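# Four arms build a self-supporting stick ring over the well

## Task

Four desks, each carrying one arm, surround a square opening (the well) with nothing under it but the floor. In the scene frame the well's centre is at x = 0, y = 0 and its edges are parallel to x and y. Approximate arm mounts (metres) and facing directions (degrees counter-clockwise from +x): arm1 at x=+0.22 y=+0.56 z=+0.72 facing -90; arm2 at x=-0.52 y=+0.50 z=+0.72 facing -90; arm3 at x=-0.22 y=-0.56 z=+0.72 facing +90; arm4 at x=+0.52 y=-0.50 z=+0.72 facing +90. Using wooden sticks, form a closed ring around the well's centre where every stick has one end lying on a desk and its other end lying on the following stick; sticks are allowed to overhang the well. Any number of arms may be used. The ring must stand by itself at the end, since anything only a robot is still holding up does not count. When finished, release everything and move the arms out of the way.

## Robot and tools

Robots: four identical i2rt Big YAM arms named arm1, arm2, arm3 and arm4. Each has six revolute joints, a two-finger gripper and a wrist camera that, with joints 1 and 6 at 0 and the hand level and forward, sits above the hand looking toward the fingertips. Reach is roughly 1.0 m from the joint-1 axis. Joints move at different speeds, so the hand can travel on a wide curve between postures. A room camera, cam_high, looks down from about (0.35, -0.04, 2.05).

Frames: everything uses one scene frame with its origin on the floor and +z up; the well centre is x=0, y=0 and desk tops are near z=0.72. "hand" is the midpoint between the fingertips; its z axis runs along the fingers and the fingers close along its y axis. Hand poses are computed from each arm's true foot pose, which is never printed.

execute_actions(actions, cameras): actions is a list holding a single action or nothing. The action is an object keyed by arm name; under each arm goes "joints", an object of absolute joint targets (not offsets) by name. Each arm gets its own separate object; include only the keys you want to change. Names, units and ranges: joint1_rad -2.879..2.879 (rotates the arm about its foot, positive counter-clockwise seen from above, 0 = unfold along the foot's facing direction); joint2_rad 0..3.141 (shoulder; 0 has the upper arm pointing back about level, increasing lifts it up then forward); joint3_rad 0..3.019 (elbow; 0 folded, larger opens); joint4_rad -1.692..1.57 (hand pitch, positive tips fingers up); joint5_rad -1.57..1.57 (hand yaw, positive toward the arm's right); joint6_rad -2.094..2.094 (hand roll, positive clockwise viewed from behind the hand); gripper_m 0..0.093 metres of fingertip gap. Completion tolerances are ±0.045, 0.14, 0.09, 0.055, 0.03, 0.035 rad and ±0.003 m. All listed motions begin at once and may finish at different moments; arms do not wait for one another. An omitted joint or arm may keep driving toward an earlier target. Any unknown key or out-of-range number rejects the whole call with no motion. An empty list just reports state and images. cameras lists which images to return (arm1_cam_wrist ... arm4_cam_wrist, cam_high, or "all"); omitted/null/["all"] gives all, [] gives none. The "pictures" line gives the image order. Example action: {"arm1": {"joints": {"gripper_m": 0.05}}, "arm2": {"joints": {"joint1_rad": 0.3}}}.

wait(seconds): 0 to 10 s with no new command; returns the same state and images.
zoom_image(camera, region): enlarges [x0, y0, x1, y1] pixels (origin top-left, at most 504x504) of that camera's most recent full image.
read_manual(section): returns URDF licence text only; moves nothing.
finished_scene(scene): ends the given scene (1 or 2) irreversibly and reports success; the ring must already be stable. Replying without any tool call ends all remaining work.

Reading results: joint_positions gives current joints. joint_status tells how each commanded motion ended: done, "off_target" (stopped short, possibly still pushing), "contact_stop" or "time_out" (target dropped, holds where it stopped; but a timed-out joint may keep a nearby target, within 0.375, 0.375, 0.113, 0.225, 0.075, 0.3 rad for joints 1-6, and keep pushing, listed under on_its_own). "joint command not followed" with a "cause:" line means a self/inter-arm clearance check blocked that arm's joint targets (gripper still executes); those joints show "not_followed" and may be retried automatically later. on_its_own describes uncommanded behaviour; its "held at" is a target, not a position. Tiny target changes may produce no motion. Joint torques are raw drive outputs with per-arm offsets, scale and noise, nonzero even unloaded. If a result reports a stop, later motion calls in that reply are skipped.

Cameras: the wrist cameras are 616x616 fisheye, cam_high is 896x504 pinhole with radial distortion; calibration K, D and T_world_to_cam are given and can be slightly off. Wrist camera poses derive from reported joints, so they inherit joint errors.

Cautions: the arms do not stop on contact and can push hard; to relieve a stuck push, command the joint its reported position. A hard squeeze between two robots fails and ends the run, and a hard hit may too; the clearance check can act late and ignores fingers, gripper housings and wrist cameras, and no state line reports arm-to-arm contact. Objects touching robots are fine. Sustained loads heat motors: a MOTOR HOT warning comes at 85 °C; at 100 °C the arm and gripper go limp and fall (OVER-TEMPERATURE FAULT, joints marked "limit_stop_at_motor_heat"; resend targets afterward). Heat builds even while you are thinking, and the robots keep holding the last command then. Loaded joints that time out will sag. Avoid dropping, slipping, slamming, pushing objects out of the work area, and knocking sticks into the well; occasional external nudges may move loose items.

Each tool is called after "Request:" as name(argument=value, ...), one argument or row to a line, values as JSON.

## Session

Request:
execute_actions(
  actions=[],
  cameras=["cam_high"],
)

Scene clock: 0.00 s.
Joint torques (N m, as the arm reports them, + toward a larger angle): no reading
Motor temperatures (°C, as the motors report them): arm1=[26 23 26 23 25 24] | arm2=[25 27 29 25 23 26] | arm3=[25 24 24 26 24 22] | arm4=[23 24 26 25 23 23]
arm1.joint_positions: joint1_rad=+0.119 joint2_rad=+0.569 joint3_rad=+1.322 joint4_rad=-1.247 joint5_rad=-0.245 joint6_rad=+0.205 gripper_m=+0.095
arm1.joint_status: not commanded
arm1.hand: x=+0.2855 y=+0.3323 z=+1.3603 quat_wxyz=(-0.473, -0.586, -0.624, +0.209) (m; scene frame)
arm2.joint_positions: joint1_rad=-0.464 joint2_rad=+0.508 joint3_rad=+1.430 joint4_rad=-1.386 joint5_rad=+0.058 joint6_rad=+0.405 gripper_m=+0.094
arm2.joint_status: not commanded
arm2.hand: x=-0.6073 y=+0.3550 z=+1.3277 quat_wxyz=(-0.338, -0.805, -0.266, +0.408) (m; scene frame)
arm3.joint_positions: joint1_rad=+0.096 joint2_rad=+0.549 joint3_rad=+1.449 joint4_rad=-1.435 joint5_rad=-0.271 joint6_rad=-0.080 gripper_m=+0.095
arm3.joint_status: not commanded
arm3.hand: x=-0.2870 y=-0.3967 z=+1.3805 quat_wxyz=(-0.263, +0.708, -0.490, -0.436) (m; scene frame)
arm4.joint_positions: joint1_rad=-0.265 joint2_rad=+0.573 joint3_rad=+1.351 joint4_rad=-1.292 joint5_rad=+0.002 joint6_rad=+0.141 gripper_m=+0.094
arm4.joint_status: not commanded
arm4.hand: x=+0.5881 y=-0.2812 z=+1.2863 quat_wxyz=(-0.373, +0.472, -0.724, -0.336) (m; scene frame)
pictures: cam_high
Images, in order (width x height): cam_high 896x504.

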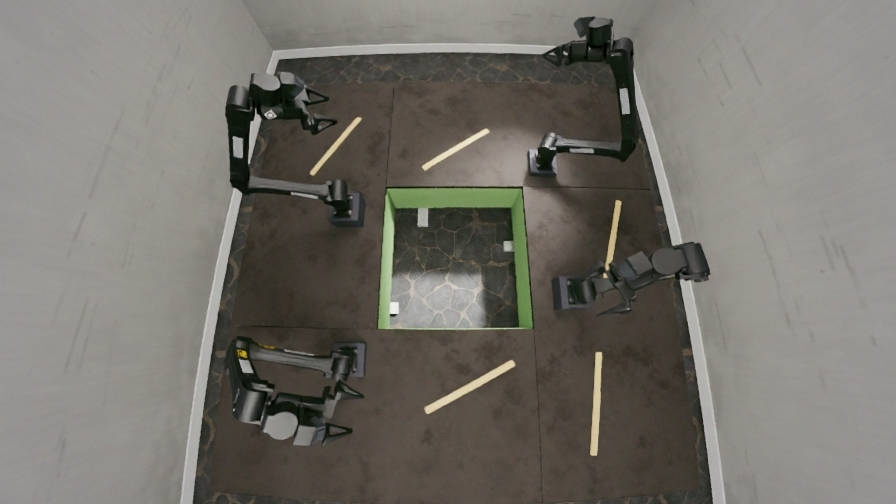

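Request:
execute_actions(
  actions=[
    {"arm1":{"joints":{"joint1_rad":1.826,"joint2_rad":1.723,"joint3_rad":0.918,"joint4_rad":-0.76,"joint5_rad":0,"joint6_rad":0.42}},"arm4":{"joints":{"joint1_rad":-0.382,"joint2_rad":1.7,"joint3_rad":1.16,"joint4_rad":-1.02,"joint5_rad":0,"joint6_rad":-0.85}},"arm2":{"joints":{"joint1_rad":-0.373,"joint2_rad":1.57,"joint3_rad":0.94,"joint4_rad":-0.93,"joint5_rad":0,"joint6_rad":-0.99}},"arm3":{"joints":{"joint1_rad":2.08,"joint2_rad":1.64,"joint3_rad":0.832,"joint4_rad":-0.76,"joint5_rad":0,"joint6_rad":1.09}}},
  ],
)

Scene clock: 9.23 s.
Joint torques (N m, as the arm reports them, + toward a larger angle): arm1=[  0.44 -12.02   6.72   1.09  -0.02   0.21] | arm2=[-0.64 -8.52  9.26  0.58 -0.09 -0.15] | arm3=[  0.9  -10.68   6.86   0.63   0.05   0.13] | arm4=[ -0.71 -15.72   6.49   0.68  -0.3   -0.09]
Motor temperatures (°C, as the motors report them): arm1=[26 23 29 23 25 24] | arm2=[25 27 31 26 23 26] | arm3=[25 25 27 26 24 22] | arm4=[23 25 29 25 23 23]
arm1.joint_positions: joint1_rad=+1.829 joint2_rad=+1.715 joint3_rad=+0.920 joint4_rad=-0.772 joint5_rad=-0.001 joint6_rad=+0.412 gripper_m=+0.095
arm1.joint_status: all done
arm1.hand: x=+0.6149 y=+0.6661 z=+0.8013 quat_wxyz=(-0.002, -0.075, -0.997, -0.005) (m; scene frame)
arm2.joint_positions: joint1_rad=-0.378 joint2_rad=+1.575 joint3_rad=+0.919 joint4_rad=-0.942 joint5_rad=+0.003 joint6_rad=-0.976 gripper_m=+0.094
arm2.joint_status: all done
arm2.hand: x=-0.6741 y=+0.1449 z=+0.7913 quat_wxyz=(+0.004, -0.481, -0.877, -0.009) (m; scene frame)
arm3.joint_positions: joint1_rad=+2.085 joint2_rad=+1.639 joint3_rad=+0.833 joint4_rad=-0.764 joint5_rad=+0.000 joint6_rad=+1.077 gripper_m=+0.095
arm3.joint_status: all done
arm3.hand: x=-0.5441 y=-0.7534 z=+0.7927 quat_wxyz=(-0.007, +0.964, -0.268, +0.001) (m; scene frame)
arm4.joint_positions: joint1_rad=-0.376 joint2_rad=+1.700 joint3_rad=+1.159 joint4_rad=-1.031 joint5_rad=+0.002 joint6_rad=-0.839 gripper_m=+0.094
arm4.joint_status: all done
arm4.hand: x=+0.6920 y=-0.0673 z=+0.7996 quat_wxyz=(+0.004, +0.851, -0.526, -0.005) (m; scene frame)
pictures: arm1_cam_wrist, arm2_cam_wrist, arm3_cam_wrist, arm4_cam_wrist, cam_high
camera_calibration (this result's frames):
arm1_cam_wrist: T_world_to_cam=[[-0.157005, -0.987105, -0.0311947, 0.7822], [-0.806675, 0.109956, 0.580677, -0.0362158], [-0.569759, 0.116333, -0.813536, 1.0474], [0, 0, 0, 1]] pos_world=[0.690362, 0.654248, 0.89753]
arm2_cam_wrist: T_world_to_cam=[[-0.845037, -0.534679, -0.00550878, -0.491272], [-0.430373, 0.674, 0.600419, -0.86002], [-0.317319, 0.509748, -0.799666, 0.470009], [0, 0, 0, 1]] pos_world=[-0.63613, 0.0773943, 0.889517]
arm3_cam_wrist: T_world_to_cam=[[0.517926, 0.855232, 0.0181995, 0.910645], [0.691331, -0.431008, 0.579908, -0.398973], [0.5038, -0.287767, -0.814479, 0.825643], [0, 0, 0, 1]] pos_world=[-0.611783, -0.71318, 0.887263]
arm4_cam_wrist: T_world_to_cam=[[0.893366, 0.448844, -0.0208632, -0.566637], [0.376612, -0.722656, 0.579596, -0.773284], [0.245071, -0.525649, -0.814637, 0.570094], [0, 0, 0, 1]] pos_world=[0.657728, -0.00481744, 0.90079]
Images, in order (width x height): arm1_cam_wrist 616x616, arm2_cam_wrist 616x616, arm3_cam_wrist 616x616, arm4_cam_wrist 616x616, cam_high 896x504.

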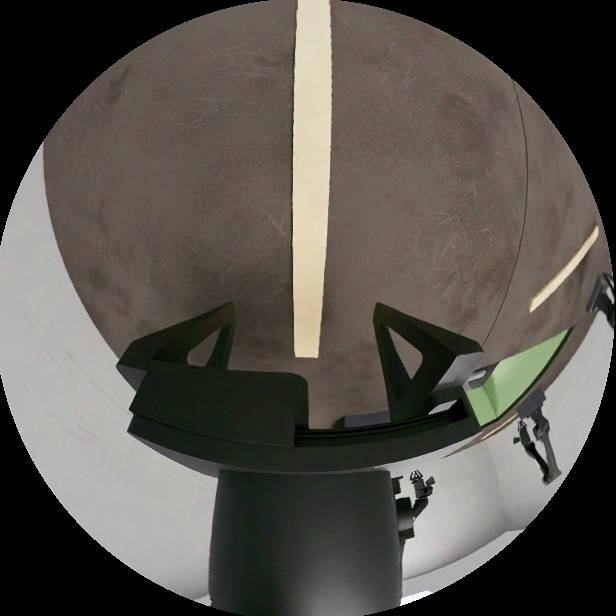

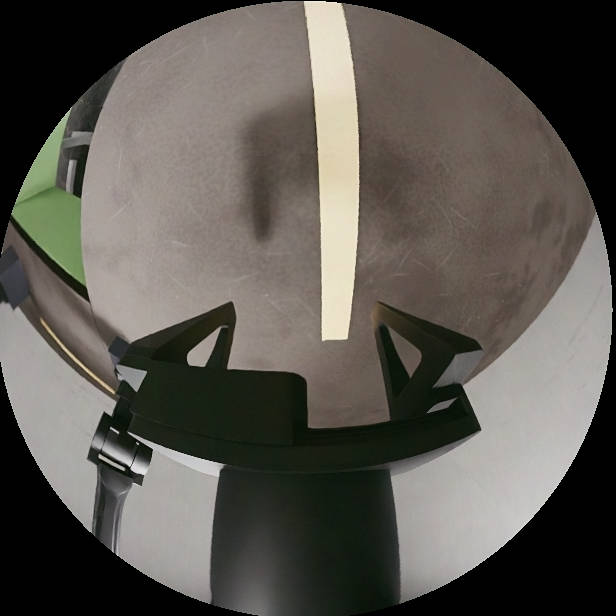

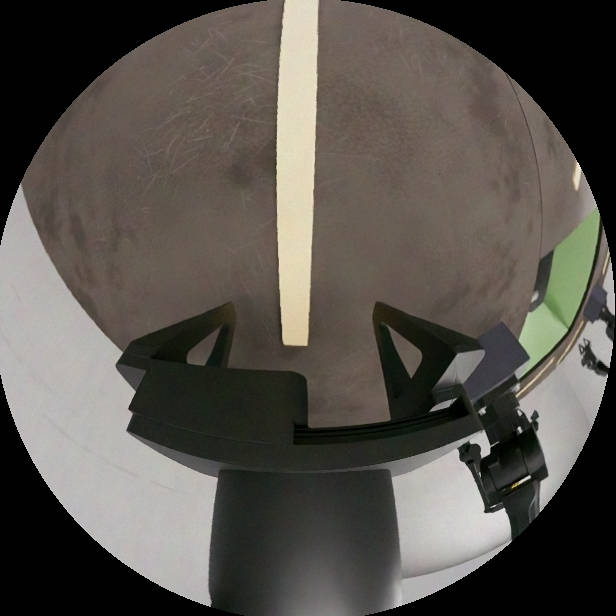

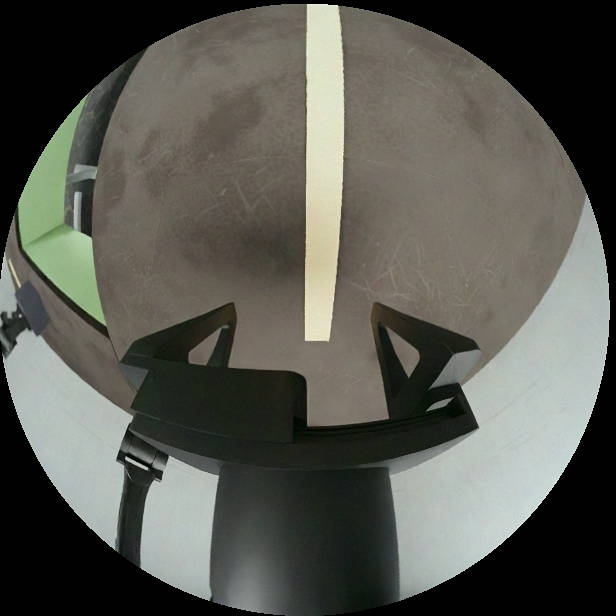

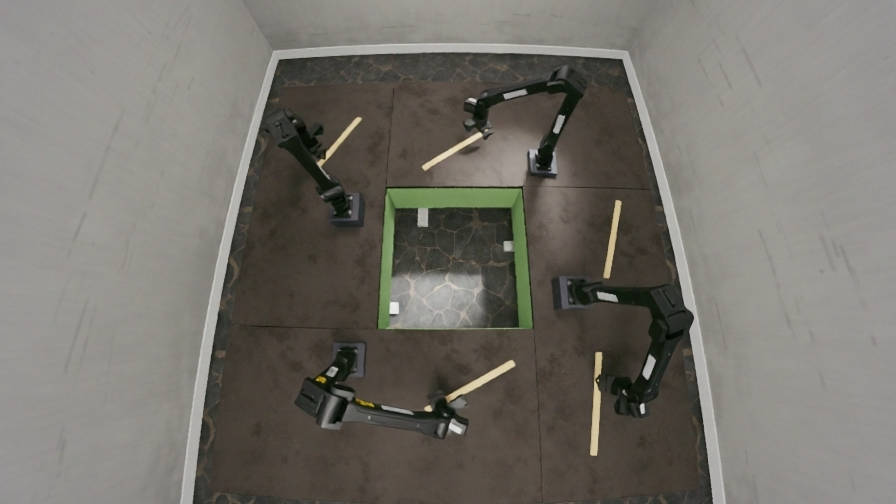

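Request:
execute_actions(
  actions=[
    {"arm1":{"joints":{"joint2_rad":1.879,"joint3_rad":0.876,"joint4_rad":-0.565}},"arm4":{"joints":{"joint2_rad":1.845,"joint4_rad":-0.87}},"arm2":{"joints":{"joint2_rad":1.72,"joint4_rad":-0.74,"joint6_rad":-1.04}},"arm3":{"joints":{"joint2_rad":1.81,"joint4_rad":-0.58}}},
  ],
  cameras=[],
)

Request:
execute_actions(
  actions=[
    {"arm1":{"joints":{"gripper_m":0}},"arm4":{"joints":{"gripper_m":0}},"arm2":{"joints":{"gripper_m":0}},"arm3":{"joints":{"gripper_m":0}}},
  ],
  cameras=[],
)

Request:
execute_actions(
  actions=[
    {"arm1":{"joints":{"joint2_rad":1.3,"joint3_rad":0.535,"joint4_rad":-0.32,"joint5_rad":-0.29}},"arm3":{"joints":{"joint2_rad":1.3,"joint3_rad":0.535,"joint4_rad":-0.3,"joint5_rad":-0.29}},"arm4":{"joints":{"joint2_rad":1.7,"joint3_rad":1.277}},"arm2":{"joints":{"joint2_rad":1.6,"joint3_rad":1.269,"joint4_rad":-0.84}}},
  ],
  cameras=[],
)

Request:
execute_actions(
  actions=[
    {"arm1":{"joints":{"joint6_rad":-1.9}},"arm3":{"joints":{"joint6_rad":-1.9}},"arm4":{"joints":{"joint2_rad":1.775,"joint1_rad":0.36,"joint4_rad":-0.855,"joint5_rad":-0.42,"joint6_rad":-1.65}},"arm2":{"joints":{"joint2_rad":1.79,"joint1_rad":0.4,"joint5_rad":-0.42,"joint6_rad":-1.65}}},
  ],
  cameras=[],
)

Request:
execute_actions(
  actions=[
    {"arm1":{"joints":{"joint1_rad":-0.66}},"arm3":{"joints":{"joint1_rad":-0.68}}},
  ],
  cameras=[],
)

Request:
execute_actions(
  actions=[
    {"arm1":{"joints":{"joint6_rad":-1.1,"joint2_rad":1.43}},"arm3":{"joints":{"joint6_rad":-1.1,"joint2_rad":1.44}}},
  ],
  cameras=["cam_high"],
)

Request:
execute_actions(
  actions=[
    {"arm1":{"joints":{"joint6_rad":-0.64}},"arm3":{"joints":{"joint6_rad":-0.66}},"arm2":{"joints":{"joint6_rad":-1.19}},"arm4":{"joints":{"joint6_rad":-1.2}}},
  ],
  cameras=["cam_high"],
)

Request:
zoom_image(
  camera="cam_high",
  region=[390,180,520,310],
)

Scene clock: 22.67 s.
Joint torques (N m, as the arm reports them, + toward a larger angle): arm1=[  0.11 -11.94   5.26   1.71  -0.1    0.13] | arm2=[-0.58 -9.53  8.19  0.89 -0.02 -0.14] | arm3=[  0.91 -12.52   5.51   0.86   0.06   0.13] | arm4=[ -0.79 -16.54   6.09   0.66  -0.31  -0.07]
Motor temperatures (°C, as the motors report them): arm1=[26 24 29 23 25 24] | arm2=[25 28 32 26 23 26] | arm3=[25 26 27 26 24 22] | arm4=[23 27 30 25 23 23]
arm1.joint_positions: joint1_rad=+1.831 joint2_rad=+1.867 joint3_rad=+0.879 joint4_rad=-0.591 joint5_rad=+0.001 joint6_rad=+0.418 gripper_m=+0.095
arm1.joint_status: all done
arm1.hand: x=+0.6085 y=+0.6655 z=+0.7323 quat_wxyz=(+0.004, -0.077, -0.997, -0.002) (m; scene frame)
arm2.joint_positions: joint1_rad=-0.378 joint2_rad=+1.720 joint3_rad=+0.923 joint4_rad=-0.759 joint5_rad=+0.001 joint6_rad=-1.028 gripper_m=+0.094
arm2.joint_status: all done
arm2.hand: x=-0.6855 y=+0.1185 z=+0.7368 quat_wxyz=(+0.002, -0.458, -0.889, +0.012) (m; scene frame)
arm3.joint_positions: joint1_rad=+2.085 joint2_rad=+1.816 joint3_rad=+0.833 joint4_rad=-0.589 joint5_rad=+0.000 joint6_rad=+1.078 gripper_m=+0.095
arm3.joint_status: all done
arm3.hand: x=-0.5533 y=-0.7581 z=+0.7282 quat_wxyz=(-0.008, +0.963, -0.268, +0.002) (m; scene frame)
arm4.joint_positions: joint1_rad=-0.375 joint2_rad=+1.843 joint3_rad=+1.159 joint4_rad=-0.881 joint5_rad=+0.002 joint6_rad=-0.840 gripper_m=+0.094
arm4.joint_status: all done
arm4.hand: x=+0.6987 y=-0.0475 z=+0.7341 quat_wxyz=(+0.001, +0.851, -0.525, -0.006) (m; scene frame)
pictures: none
No camera images: the call's "cameras" was empty. Leave "cameras" out to get every camera's image.

Scene clock: 23.40 s.
Joint torques (N m, as the arm reports them, + toward a larger angle): arm1=[  0.34 -12.05   5.34   1.12  -0.15   0.11] | arm2=[-0.65 -9.46  8.16  0.72  0.08 -0.13] | arm3=[  0.94 -12.56   5.52   0.83   0.07   0.12] | arm4=[ -0.75 -16.85   5.96   0.68  -0.31  -0.07]
Motor temperatures (°C, as the motors report them): arm1=[26 24 29 23 25 24] | arm2=[25 28 32 26 23 26] | arm3=[25 26 27 26 24 22] | arm4=[23 27 30 25 23 23]
arm1.joint_positions: joint1_rad=+1.831 joint2_rad=+1.867 joint3_rad=+0.879 joint4_rad=-0.583 joint5_rad=+0.002 joint6_rad=+0.418 gripper_m=+0.027
arm1.joint_status: gripper_m off_target (ended at +0.028, target +0.000)
arm1.hand: x=+0.6106 y=+0.6657 z=+0.7323 quat_wxyz=(+0.000, -0.078, -0.997, -0.003) (m; scene frame)
arm2.joint_positions: joint1_rad=-0.378 joint2_rad=+1.720 joint3_rad=+0.923 joint4_rad=-0.752 joint5_rad=-0.001 joint6_rad=-1.029 gripper_m=+0.027
arm2.joint_status: gripper_m off_target (ended at +0.027, target +0.000)
arm2.hand: x=-0.6858 y=+0.1170 z=+0.7368 quat_wxyz=(+0.001, -0.457, -0.889, +0.015) (m; scene frame)
arm3.joint_positions: joint1_rad=+2.085 joint2_rad=+1.816 joint3_rad=+0.833 joint4_rad=-0.589 joint5_rad=-0.001 joint6_rad=+1.079 gripper_m=+0.027
arm3.joint_status: gripper_m off_target (ended at +0.027, target +0.000)
arm3.hand: x=-0.5534 y=-0.7582 z=+0.7282 quat_wxyz=(-0.008, +0.963, -0.269, +0.002) (m; scene frame)
arm4.joint_positions: joint1_rad=-0.375 joint2_rad=+1.843 joint3_rad=+1.159 joint4_rad=-0.881 joint5_rad=+0.002 joint6_rad=-0.841 gripper_m=+0.027
arm4.joint_status: gripper_m off_target (ended at +0.027, target +0.000)
arm4.hand: x=+0.6987 y=-0.0475 z=+0.7341 quat_wxyz=(+0.001, +0.851, -0.525, -0.006) (m; scene frame)
pictures: none
No camera images: the call's "cameras" was empty. Leave "cameras" out to get every camera's image.

Scene clock: 24.67 s.
Joint torques (N m, as the arm reports them, + toward a larger angle): arm1=[ 0.55 -7.73  7.85  2.18 -0.32  0.08] | arm2=[ -0.59 -10.72  11.85   0.6    0.04  -0.09] | arm3=[ 0.98 -6.48  7.94  1.89 -0.22  0.02] | arm4=[ -0.58 -15.97   9.54   1.15  -0.32  -0.04]
Motor temperatures (°C, as the motors report them): arm1=[26 24 29 23 25 24] | arm2=[25 28 33 26 23 26] | arm3=[25 26 27 26 24 22] | arm4=[23 27 30 25 23 23]
arm1.joint_positions: joint1_rad=+1.830 joint2_rad=+1.305 joint3_rad=+0.536 joint4_rad=-0.341 joint5_rad=-0.288 joint6_rad=+0.419 gripper_m=+0.027
arm1.joint_status: all done
arm1.hand: x=+0.5604 y=+0.7019 z=+0.8589 quat_wxyz=(-0.167, -0.043, -0.962, -0.211) (m; scene frame)
arm2.joint_positions: joint1_rad=-0.378 joint2_rad=+1.600 joint3_rad=+1.242 joint4_rad=-0.836 joint5_rad=+0.000 joint6_rad=-1.029 gripper_m=+0.027
arm2.joint_status: all done
arm2.hand: x=-0.7370 y=-0.0029 z=+0.9070 quat_wxyz=(-0.010, -0.448, -0.873, +0.192) (m; scene frame)
arm3.joint_positions: joint1_rad=+2.085 joint2_rad=+1.296 joint3_rad=+0.537 joint4_rad=-0.311 joint5_rad=-0.287 joint6_rad=+1.081 gripper_m=+0.027
arm3.joint_status: all done
arm3.hand: x=-0.5165 y=-0.7939 z=+0.8513 quat_wxyz=(+0.266, +0.935, -0.225, -0.068) (m; scene frame)
arm4.joint_positions: joint1_rad=-0.375 joint2_rad=+1.697 joint3_rad=+1.241 joint4_rad=-0.881 joint5_rad=+0.002 joint6_rad=-0.841 gripper_m=+0.027
arm4.joint_status: all done
arm4.hand: x=+0.7186 y=-0.0006 z=+0.8347 quat_wxyz=(-0.111, +0.845, -0.522, -0.026) (m; scene frame)
pictures: none
No camera images: the call's "cameras" was empty. Leave "cameras" out to get every camera's image.

Scene clock: 27.37 s.
Joint torques (N m, as the arm reports them, + toward a larger angle): arm1=[ 0.74 -7.92  7.58  2.23 -0.5   0.14] | arm2=[ -1.37 -14.61  10.53   0.2   -0.33  -0.13] | arm3=[ 0.94 -6.32  7.85  1.79 -0.36 -0.07] | arm4=[ -1.03 -17.76   9.13   0.85  -0.62  -0.05]
Motor temperatures (°C, as the motors report them): arm1=[26 24 29 23 25 24] | arm2=[25 28 33 26 23 26] | arm3=[25 26 28 26 24 22] | arm4=[23 27 31 25 23 23]
arm1.joint_positions: joint1_rad=+1.830 joint2_rad=+1.305 joint3_rad=+0.536 joint4_rad=-0.341 joint5_rad=-0.288 joint6_rad=-1.895 gripper_m=+0.028
arm1.joint_status: all done
arm1.hand: x=+0.5604 y=+0.7019 z=+0.8589 quat_wxyz=(-0.260, +0.864, -0.427, +0.068) (m; scene frame)
arm2.joint_positions: joint1_rad=+0.405 joint2_rad=+1.818 joint3_rad=+1.242 joint4_rad=-0.836 joint5_rad=-0.419 joint6_rad=-1.638 gripper_m=+0.027
arm2.joint_status: all done
arm2.hand: x=-0.2584 y=+0.0258 z=+0.8032 quat_wxyz=(-0.212, +0.231, -0.948, +0.047) (m; scene frame)
arm3.joint_positions: joint1_rad=+2.085 joint2_rad=+1.296 joint3_rad=+0.537 joint4_rad=-0.311 joint5_rad=-0.287 joint6_rad=-1.891 gripper_m=+0.027
arm3.joint_status: all done
arm3.hand: x=-0.5165 y=-0.7939 z=+0.8513 quat_wxyz=(-0.045, +0.303, +0.913, -0.270) (m; scene frame)
arm4.joint_positions: joint1_rad=+0.369 joint2_rad=+1.781 joint3_rad=+1.241 joint4_rad=-0.862 joint5_rad=-0.418 joint6_rad=-1.640 gripper_m=+0.027
arm4.joint_status: all done
arm4.hand: x=+0.2633 y=-0.0275 z=+0.8137 quat_wxyz=(-0.052, +0.946, +0.229, -0.224) (m; scene frame)
pictures: none
No camera images: the call's "cameras" was empty. Leave "cameras" out to get every camera's image.

Scene clock: 29.73 s.
Joint torques (N m, as the arm reports them, + toward a larger angle): arm1=[ 0.54 -8.5   7.51  2.03 -0.51  0.1 ] | arm2=[ -1.51 -14.65  10.55   0.24  -0.34  -0.14] | arm3=[ 1.47 -6.15  8.08  1.68 -0.35 -0.06] | arm4=[ -0.89 -17.72   9.21   0.84  -0.61  -0.04]
Motor temperatures (°C, as the motors report them): arm1=[26 24 29 23 25 24] | arm2=[25 29 33 26 23 26] | arm3=[25 26 28 26 24 22] | arm4=[23 27 32 25 23 23]
arm1.joint_positions: joint1_rad=-0.656 joint2_rad=+1.305 joint3_rad=+0.536 joint4_rad=-0.337 joint5_rad=-0.287 joint6_rad=-1.896 gripper_m=+0.027
arm1.joint_status: all done
arm1.hand: x=+0.0304 y=+0.2371 z=+0.8551 quat_wxyz=(-0.015, -0.125, -0.957, +0.263) (m; scene frame)
arm2.joint_positions: joint1_rad=+0.405 joint2_rad=+1.818 joint3_rad=+1.242 joint4_rad=-0.836 joint5_rad=-0.419 joint6_rad=-1.638 gripper_m=+0.027
arm2.joint_status: not commanded
arm2.hand: x=-0.2584 y=+0.0258 z=+0.8032 quat_wxyz=(-0.212, +0.231, -0.948, +0.047) (m; scene frame)
arm3.joint_positions: joint1_rad=-0.681 joint2_rad=+1.296 joint3_rad=+0.537 joint4_rad=-0.308 joint5_rad=-0.287 joint6_rad=-1.891 gripper_m=+0.027
arm3.joint_status: all done
arm3.hand: x=-0.0241 y=-0.2332 z=+0.8632 quat_wxyz=(-0.290, +0.949, -0.126, -0.003) (m; scene frame)
arm4.joint_positions: joint1_rad=+0.369 joint2_rad=+1.781 joint3_rad=+1.241 joint4_rad=-0.862 joint5_rad=-0.418 joint6_rad=-1.640 gripper_m=+0.027
arm4.joint_status: not commanded
arm4.hand: x=+0.2633 y=-0.0275 z=+0.8137 quat_wxyz=(-0.052, +0.946, +0.229, -0.224) (m; scene frame)
pictures: none
No camera images: the call's "cameras" was empty. Leave "cameras" out to get every camera's image.

Scene clock: 31.47 s.
Joint torques (N m, as the arm reports them, + toward a larger angle): arm1=[ 0.26 -8.07  6.91  1.97 -0.53  0.24] | arm2=[ -1.39 -14.59  10.56   0.2   -0.33  -0.13] | arm3=[ 1.42 -8.21  6.85  1.52 -0.36  0.18] | arm4=[ -0.93 -17.62   9.24   0.87  -0.63  -0.03]
Motor temperatures (°C, as the motors report them): arm1=[26 24 29 23 25 24] | arm2=[25 29 33 26 23 26] | arm3=[25 26 28 26 24 22] | arm4=[23 28 32 25 23 23]
arm1.joint_positions: joint1_rad=-0.656 joint2_rad=+1.428 joint3_rad=+0.533 joint4_rad=-0.337 joint5_rad=-0.287 joint6_rad=-1.110 gripper_m=+0.027
arm1.joint_status: all done
arm1.hand: x=+0.0404 y=+0.2503 z=+0.8120 quat_wxyz=(-0.123, -0.496, -0.841, +0.176) (m; scene frame)
arm2.joint_positions: joint1_rad=+0.405 joint2_rad=+1.818 joint3_rad=+1.242 joint4_rad=-0.836 joint5_rad=-0.419 joint6_rad=-1.638 gripper_m=+0.027
arm2.joint_status: not commanded
arm2.hand: x=-0.2584 y=+0.0258 z=+0.8032 quat_wxyz=(-0.212, +0.231, -0.948, +0.047) (m; scene frame)
arm3.joint_positions: joint1_rad=-0.681 joint2_rad=+1.448 joint3_rad=+0.537 joint4_rad=-0.308 joint5_rad=-0.287 joint6_rad=-1.114 gripper_m=+0.027
arm3.joint_status: all done
arm3.hand: x=-0.0345 y=-0.2464 z=+0.8100 quat_wxyz=(-0.195, +0.839, -0.493, -0.123) (m; scene frame)
arm4.joint_positions: joint1_rad=+0.369 joint2_rad=+1.781 joint3_rad=+1.241 joint4_rad=-0.862 joint5_rad=-0.418 joint6_rad=-1.641 gripper_m=+0.027
arm4.joint_status: not commanded
arm4.hand: x=+0.2633 y=-0.0275 z=+0.8137 quat_wxyz=(-0.052, +0.946, +0.229, -0.224) (m; scene frame)
pictures: cam_high
Images, in order (width x height): cam_high 896x504.

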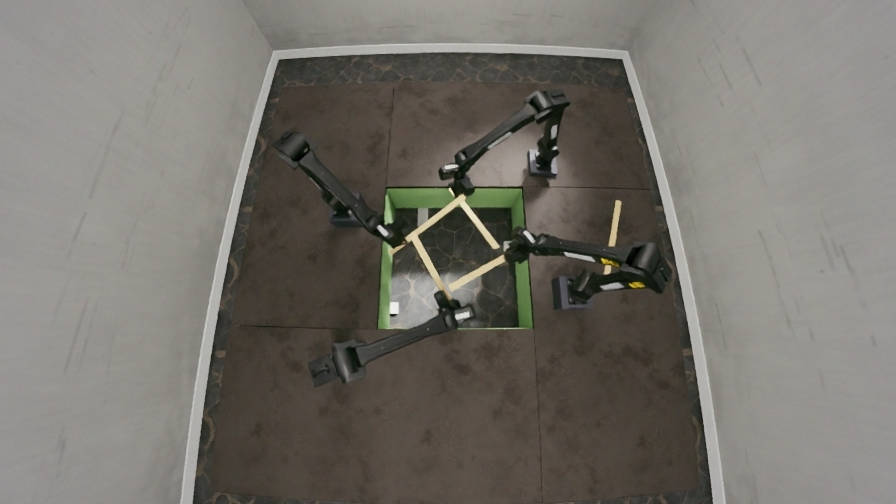

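Scene clock: 32.93 s.
Joint torques (N m, as the arm reports them, + toward a larger angle): arm1=[ 0.41 -8.79  6.92  1.91 -0.51  0.19] | arm2=[ -1.46 -14.66  10.58   0.24  -0.33   0.2 ] | arm3=[ 1.45 -8.21  6.89  1.54 -0.34  0.15] | arm4=[ -0.91 -17.77   9.26   0.91  -0.62   0.12]
Motor temperatures (°C, as the motors report them): arm1=[26 24 29 23 25 24] | arm2=[25 29 34 26 23 26] | arm3=[25 26 28 26 24 22] | arm4=[23 28 32 25 23 23]
arm1.joint_positions: joint1_rad=-0.656 joint2_rad=+1.428 joint3_rad=+0.533 joint4_rad=-0.337 joint5_rad=-0.287 joint6_rad=-0.648 gripper_m=+0.027
arm1.joint_status: all done
arm1.hand: x=+0.0404 y=+0.2503 z=+0.8120 quat_wxyz=(-0.160, -0.675, -0.706, +0.143) (m; scene frame)
arm2.joint_positions: joint1_rad=+0.405 joint2_rad=+1.818 joint3_rad=+1.242 joint4_rad=-0.836 joint5_rad=-0.419 joint6_rad=-1.204 gripper_m=+0.027
arm2.joint_status: all done
arm2.hand: x=-0.2584 y=+0.0258 z=+0.8032 quat_wxyz=(-0.217, +0.021, -0.976, +0.000) (m; scene frame)
arm3.joint_positions: joint1_rad=-0.681 joint2_rad=+1.448 joint3_rad=+0.537 joint4_rad=-0.308 joint5_rad=-0.287 joint6_rad=-0.673 gripper_m=+0.027
arm3.joint_status: all done
arm3.hand: x=-0.0345 y=-0.2464 z=+0.8100 quat_wxyz=(-0.163, +0.710, -0.665, -0.162) (m; scene frame)
arm4.joint_positions: joint1_rad=+0.369 joint2_rad=+1.781 joint3_rad=+1.241 joint4_rad=-0.862 joint5_rad=-0.418 joint6_rad=-1.211 gripper_m=+0.027
arm4.joint_status: all done
arm4.hand: x=+0.2633 y=-0.0275 z=+0.8137 quat_wxyz=(-0.003, +0.973, +0.023, -0.230) (m; scene frame)
pictures: cam_high
Images, in order (width x height): cam_high 896x504.

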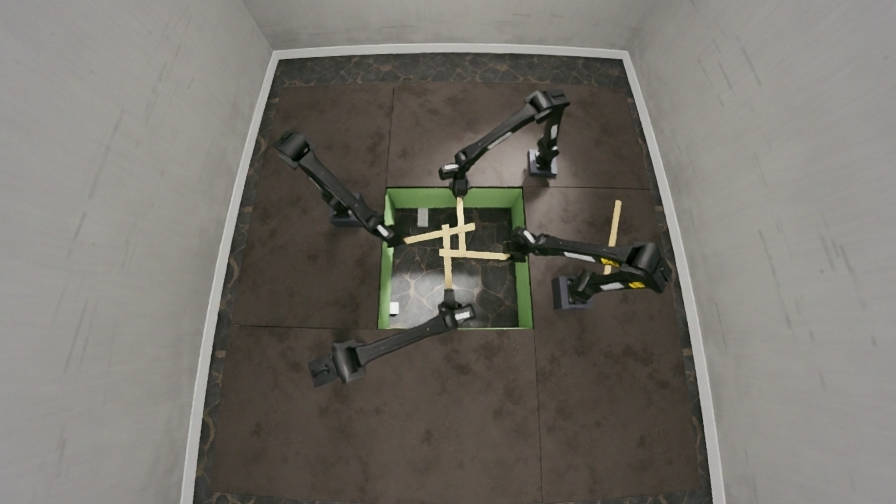

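Region (390, 180, 520, 310) of cam_high's 896x504 image, scaled by 3.877, with more detail than that image has.

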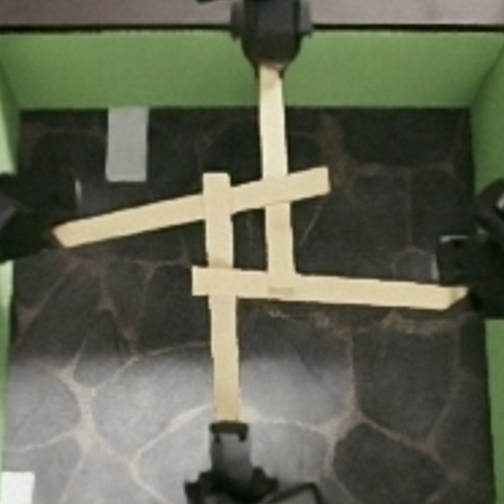

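Request:
execute_actions(
  actions=[
    {"arm1":{"joints":{"joint1_rad":-0.657,"joint2_rad":1.55,"joint3_rad":0.55,"joint4_rad":-0.42,"joint5_rad":-0.12,"joint6_rad":-0.62}},"arm3":{"joints":{"joint1_rad":-0.72,"joint2_rad":1.499,"joint3_rad":0.51,"joint4_rad":-0.425,"joint5_rad":-0.12,"joint6_rad":-0.67}},"arm4":{"joints":{"joint1_rad":0.38,"joint2_rad":1.826,"joint3_rad":1.225,"joint4_rad":-0.895,"joint5_rad":-0.185,"joint6_rad":-1.16}},"arm2":{"joints":{"joint1_rad":0.42,"joint2_rad":1.84,"joint3_rad":1.22,"joint4_rad":-0.865,"joint5_rad":-0.185,"joint6_rad":-1.16}}},
  ],
  cameras=[],
)

Request:
execute_actions(
  actions=[
    {"arm1":{"joints":{"joint2_rad":1.63,"joint4_rad":-0.3}},"arm3":{"joints":{"joint2_rad":1.61,"joint4_rad":-0.31}},"arm4":{"joints":{"joint2_rad":1.878,"joint4_rad":-0.835}},"arm2":{"joints":{"joint2_rad":1.875,"joint4_rad":-0.82}}},
  ],
  cameras=["cam_high"],
)

Request:
zoom_image(
  camera="cam_high",
  region=[350,150,560,360],
)

Scene clock: 39.37 s.
Joint torques (N m, as the arm reports them, + toward a larger angle): arm1=[ 0.1  -8.78  7.    0.23 -0.03  0.28] | arm2=[ -0.73 -13.03   8.21  -0.01   0.13   0.17] | arm3=[ 1.22 -7.54  6.36  0.67 -0.05  0.01] | arm4=[  0.41 -17.02   6.51   0.09  -0.25   0.17]
Motor temperatures (°C, as the motors report them): arm1=[26 24 29 23 25 24] | arm2=[25 29 34 26 23 26] | arm3=[25 26 28 26 25 22] | arm4=[23 28 33 25 23 23]
arm1.joint_positions: joint1_rad=-0.656 joint2_rad=+1.548 joint3_rad=+0.533 joint4_rad=-0.406 joint5_rad=-0.124 joint6_rad=-0.633 gripper_m=+0.027
arm1.joint_status: all done
arm1.hand: x=+0.0395 y=+0.2947 z=+0.7651 quat_wxyz=(-0.069, -0.708, -0.700, +0.062) (m; scene frame)
arm2.joint_positions: joint1_rad=+0.415 joint2_rad=+1.844 joint3_rad=+1.213 joint4_rad=-0.857 joint5_rad=-0.190 joint6_rad=-1.179 gripper_m=+0.027
arm2.joint_status: all done
arm2.hand: x=-0.2957 y=+0.0324 z=+0.7681 quat_wxyz=(-0.100, +0.001, -0.995, +0.005) (m; scene frame)
arm3.joint_positions: joint1_rad=-0.718 joint2_rad=+1.501 joint3_rad=+0.507 joint4_rad=-0.421 joint5_rad=-0.124 joint6_rad=-0.672 gripper_m=+0.027
arm3.joint_status: all done
arm3.hand: x=-0.0339 y=-0.3086 z=+0.7719 quat_wxyz=(-0.079, +0.698, -0.708, -0.072) (m; scene frame)
arm4.joint_positions: joint1_rad=+0.373 joint2_rad=+1.822 joint3_rad=+1.224 joint4_rad=-0.887 joint5_rad=-0.188 joint6_rad=-1.176 gripper_m=+0.027
arm4.joint_status: all done
arm4.hand: x=+0.3019 y=-0.0290 z=+0.7737 quat_wxyz=(-0.004, +0.994, -0.007, -0.110) (m; scene frame)
pictures: none
No camera images: the call's "cameras" was empty. Leave "cameras" out to get every camera's image.

Scene clock: 40.13 s.
Joint torques (N m, as the arm reports them, + toward a larger angle): arm1=[ 0.55 -7.37  6.49  2.81 -0.19  0.32] | arm2=[ -0.11 -12.23   8.22   0.87  -0.33   0.17] | arm3=[ 1.28 -7.13  5.6   2.   -0.12  0.03] | arm4=[  0.82 -16.49   6.37   1.27  -0.42   0.19]
Motor temperatures (°C, as the motors report them): arm1=[26 24 29 23 25 24] | arm2=[25 29 34 26 23 26] | arm3=[25 26 28 26 25 22] | arm4=[23 28 33 25 23 23]
arm1.joint_positions: joint1_rad=-0.656 joint2_rad=+1.607 joint3_rad=+0.533 joint4_rad=-0.343 joint5_rad=-0.120 joint6_rad=-0.636 gripper_m=+0.027
arm1.joint_status: all done
arm1.hand: x=+0.0369 y=+0.2922 z=+0.7497 quat_wxyz=(-0.067, -0.707, -0.701, +0.064) (m; scene frame)
arm2.joint_positions: joint1_rad=+0.415 joint2_rad=+1.867 joint3_rad=+1.212 joint4_rad=-0.836 joint5_rad=-0.181 joint6_rad=-1.179 gripper_m=+0.027
arm2.joint_status: all done
arm2.hand: x=-0.2964 y=+0.0297 z=+0.7567 quat_wxyz=(-0.095, +0.000, -0.995, +0.006) (m; scene frame)
arm3.joint_positions: joint1_rad=-0.718 joint2_rad=+1.599 joint3_rad=+0.506 joint4_rad=-0.337 joint5_rad=-0.121 joint6_rad=-0.674 gripper_m=+0.027
arm3.joint_status: all done
arm3.hand: x=-0.0327 y=-0.3078 z=+0.7462 quat_wxyz=(-0.072, +0.699, -0.708, -0.070) (m; scene frame)
arm4.joint_positions: joint1_rad=+0.373 joint2_rad=+1.866 joint3_rad=+1.224 joint4_rad=-0.855 joint5_rad=-0.184 joint6_rad=-1.179 gripper_m=+0.027
arm4.joint_status: all done
arm4.hand: x=+0.3012 y=-0.0266 z=+0.7526 quat_wxyz=(+0.001, +0.994, -0.006, -0.106) (m; scene frame)
pictures: cam_high
Images, in order (width x height): cam_high 896x504.

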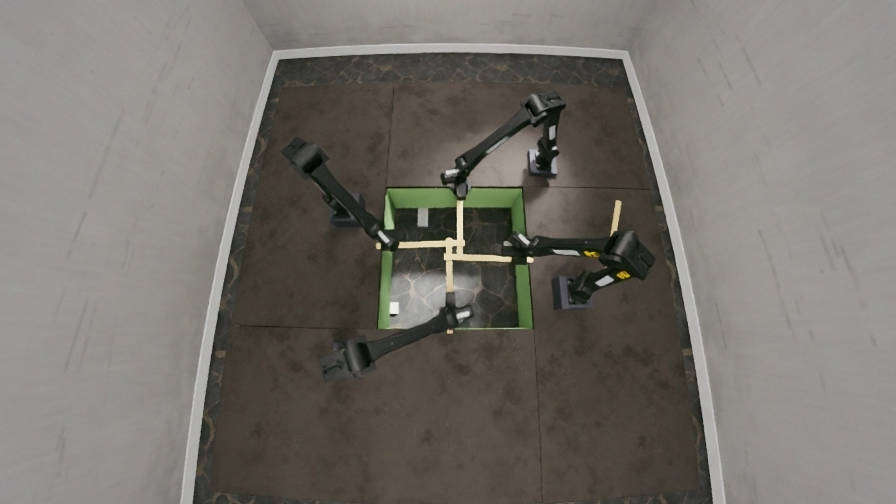

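Region (350, 150, 560, 360) of cam_high's 896x504 image, scaled by 2.400, with more detail than that image has.

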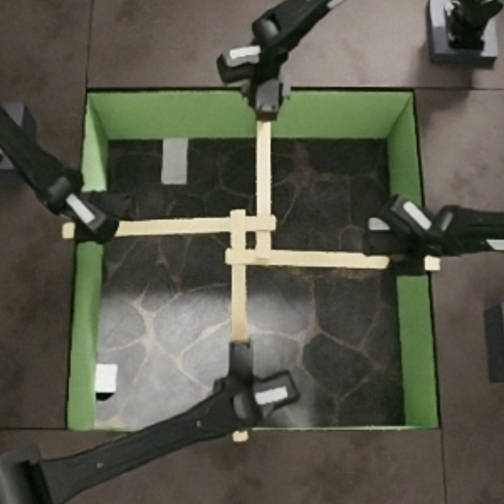

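Request:
execute_actions(
  actions=[
    {"arm1":{"joints":{"gripper_m":0.07}},"arm4":{"joints":{"gripper_m":0.07}},"arm2":{"joints":{"gripper_m":0.07}},"arm3":{"joints":{"gripper_m":0.07}}},
  ],
  cameras=[],
)

Request:
execute_actions(
  actions=[
    {"arm1":{"joints":{"joint2_rad":1.2,"joint4_rad":-0.7}},"arm3":{"joints":{"joint2_rad":1.2,"joint4_rad":-0.7}},"arm4":{"joints":{"joint2_rad":1.5,"joint4_rad":-1.2}},"arm2":{"joints":{"joint2_rad":1.5,"joint4_rad":-1.2}}},
  ],
  cameras=[],
)

Request:
finished_scene(
  scene=2,
)

Scene clock: 43.90 s.
Joint torques (N m, as the arm reports them, + toward a larger angle): arm1=[ 0.65 -8.52  6.67  1.59 -0.18  0.22] | arm2=[ -0.82 -12.05   8.23   0.79  -0.25   0.12] | arm3=[ 1.22 -7.28  5.61  1.31 -0.13  0.03] | arm4=[  0.69 -16.69   6.45   0.99  -0.42   0.15]
Motor temperatures (°C, as the motors report them): arm1=[26 24 29 24 25 24] | arm2=[25 30 34 26 23 26] | arm3=[25 26 28 26 24 22] | arm4=[23 28 33 25 23 23]
arm1.joint_positions: joint1_rad=-0.656 joint2_rad=+1.611 joint3_rad=+0.533 joint4_rad=-0.319 joint5_rad=-0.120 joint6_rad=-0.628 gripper_m=+0.070
arm1.joint_status: all done
arm1.hand: x=+0.0338 y=+0.2882 z=+0.7494 quat_wxyz=(-0.069, -0.709, -0.698, +0.074) (m; scene frame)
arm2.joint_positions: joint1_rad=+0.415 joint2_rad=+1.869 joint3_rad=+1.212 joint4_rad=-0.833 joint5_rad=-0.182 joint6_rad=-1.174 gripper_m=+0.070
arm2.joint_status: all done
arm2.hand: x=-0.2961 y=+0.0294 z=+0.7561 quat_wxyz=(-0.096, -0.002, -0.995, +0.006) (m; scene frame)
arm3.joint_positions: joint1_rad=-0.718 joint2_rad=+1.601 joint3_rad=+0.506 joint4_rad=-0.320 joint5_rad=-0.121 joint6_rad=-0.674 gripper_m=+0.070
arm3.joint_status: all done
arm3.hand: x=-0.0303 y=-0.3049 z=+0.7465 quat_wxyz=(-0.079, +0.699, -0.708, -0.070) (m; scene frame)
arm4.joint_positions: joint1_rad=+0.373 joint2_rad=+1.866 joint3_rad=+1.224 joint4_rad=-0.849 joint5_rad=-0.184 joint6_rad=-1.171 gripper_m=+0.070
arm4.joint_status: all done
arm4.hand: x=+0.3007 y=-0.0252 z=+0.7525 quat_wxyz=(-0.002, +0.994, -0.009, -0.108) (m; scene frame)
pictures: none
No camera images: the call's "cameras" was empty. Leave "cameras" out to get every camera's image.

Scene clock: 45.23 s.
Joint torques (N m, as the arm reports them, + toward a larger angle): arm1=[ 1.27 -7.27  9.57 -0.05 -0.21  0.24] | arm2=[-0.7  -8.69 10.32 -0.01 -0.2   0.11] | arm3=[ 1.22 -4.54  8.59  0.55 -0.13  0.04] | arm4=[  0.57 -12.51   7.92  -0.02  -0.41   0.12]
Motor temperatures (°C, as the motors report them): arm1=[26 24 29 24 25 24] | arm2=[25 30 34 26 23 26] | arm3=[25 26 28 26 24 22] | arm4=[23 28 33 25 23 23]
arm1.joint_positions: joint1_rad=-0.656 joint2_rad=+1.202 joint3_rad=+0.533 joint4_rad=-0.683 joint5_rad=-0.120 joint6_rad=-0.628 gripper_m=+0.070
arm1.joint_status: all done
arm1.hand: x=+0.0498 y=+0.3084 z=+0.8533 quat_wxyz=(-0.072, -0.706, -0.698, +0.096) (m; scene frame)
arm2.joint_positions: joint1_rad=+0.415 joint2_rad=+1.501 joint3_rad=+1.206 joint4_rad=-1.190 joint5_rad=-0.184 joint6_rad=-1.173 gripper_m=+0.070
arm2.joint_status: all done
arm2.hand: x=-0.3213 y=+0.0961 z=+0.9186 quat_wxyz=(-0.097, -0.002, -0.995, +0.008) (m; scene frame)
arm3.joint_positions: joint1_rad=-0.718 joint2_rad=+1.195 joint3_rad=+0.506 joint4_rad=-0.692 joint5_rad=-0.121 joint6_rad=-0.674 gripper_m=+0.070
arm3.joint_status: all done
arm3.hand: x=-0.0484 y=-0.3271 z=+0.8449 quat_wxyz=(-0.096, +0.698, -0.706, -0.072) (m; scene frame)
arm4.joint_positions: joint1_rad=+0.373 joint2_rad=+1.487 joint3_rad=+1.221 joint4_rad=-1.189 joint5_rad=-0.184 joint6_rad=-1.171 gripper_m=+0.070
arm4.joint_status: all done
arm4.hand: x=+0.3280 y=-0.0883 z=+0.9215 quat_wxyz=(-0.018, +0.993, -0.008, -0.114) (m; scene frame)
pictures: none
No camera images: the call's "cameras" was empty. Leave "cameras" out to get every camera's image.

The scene is finished: the task was done.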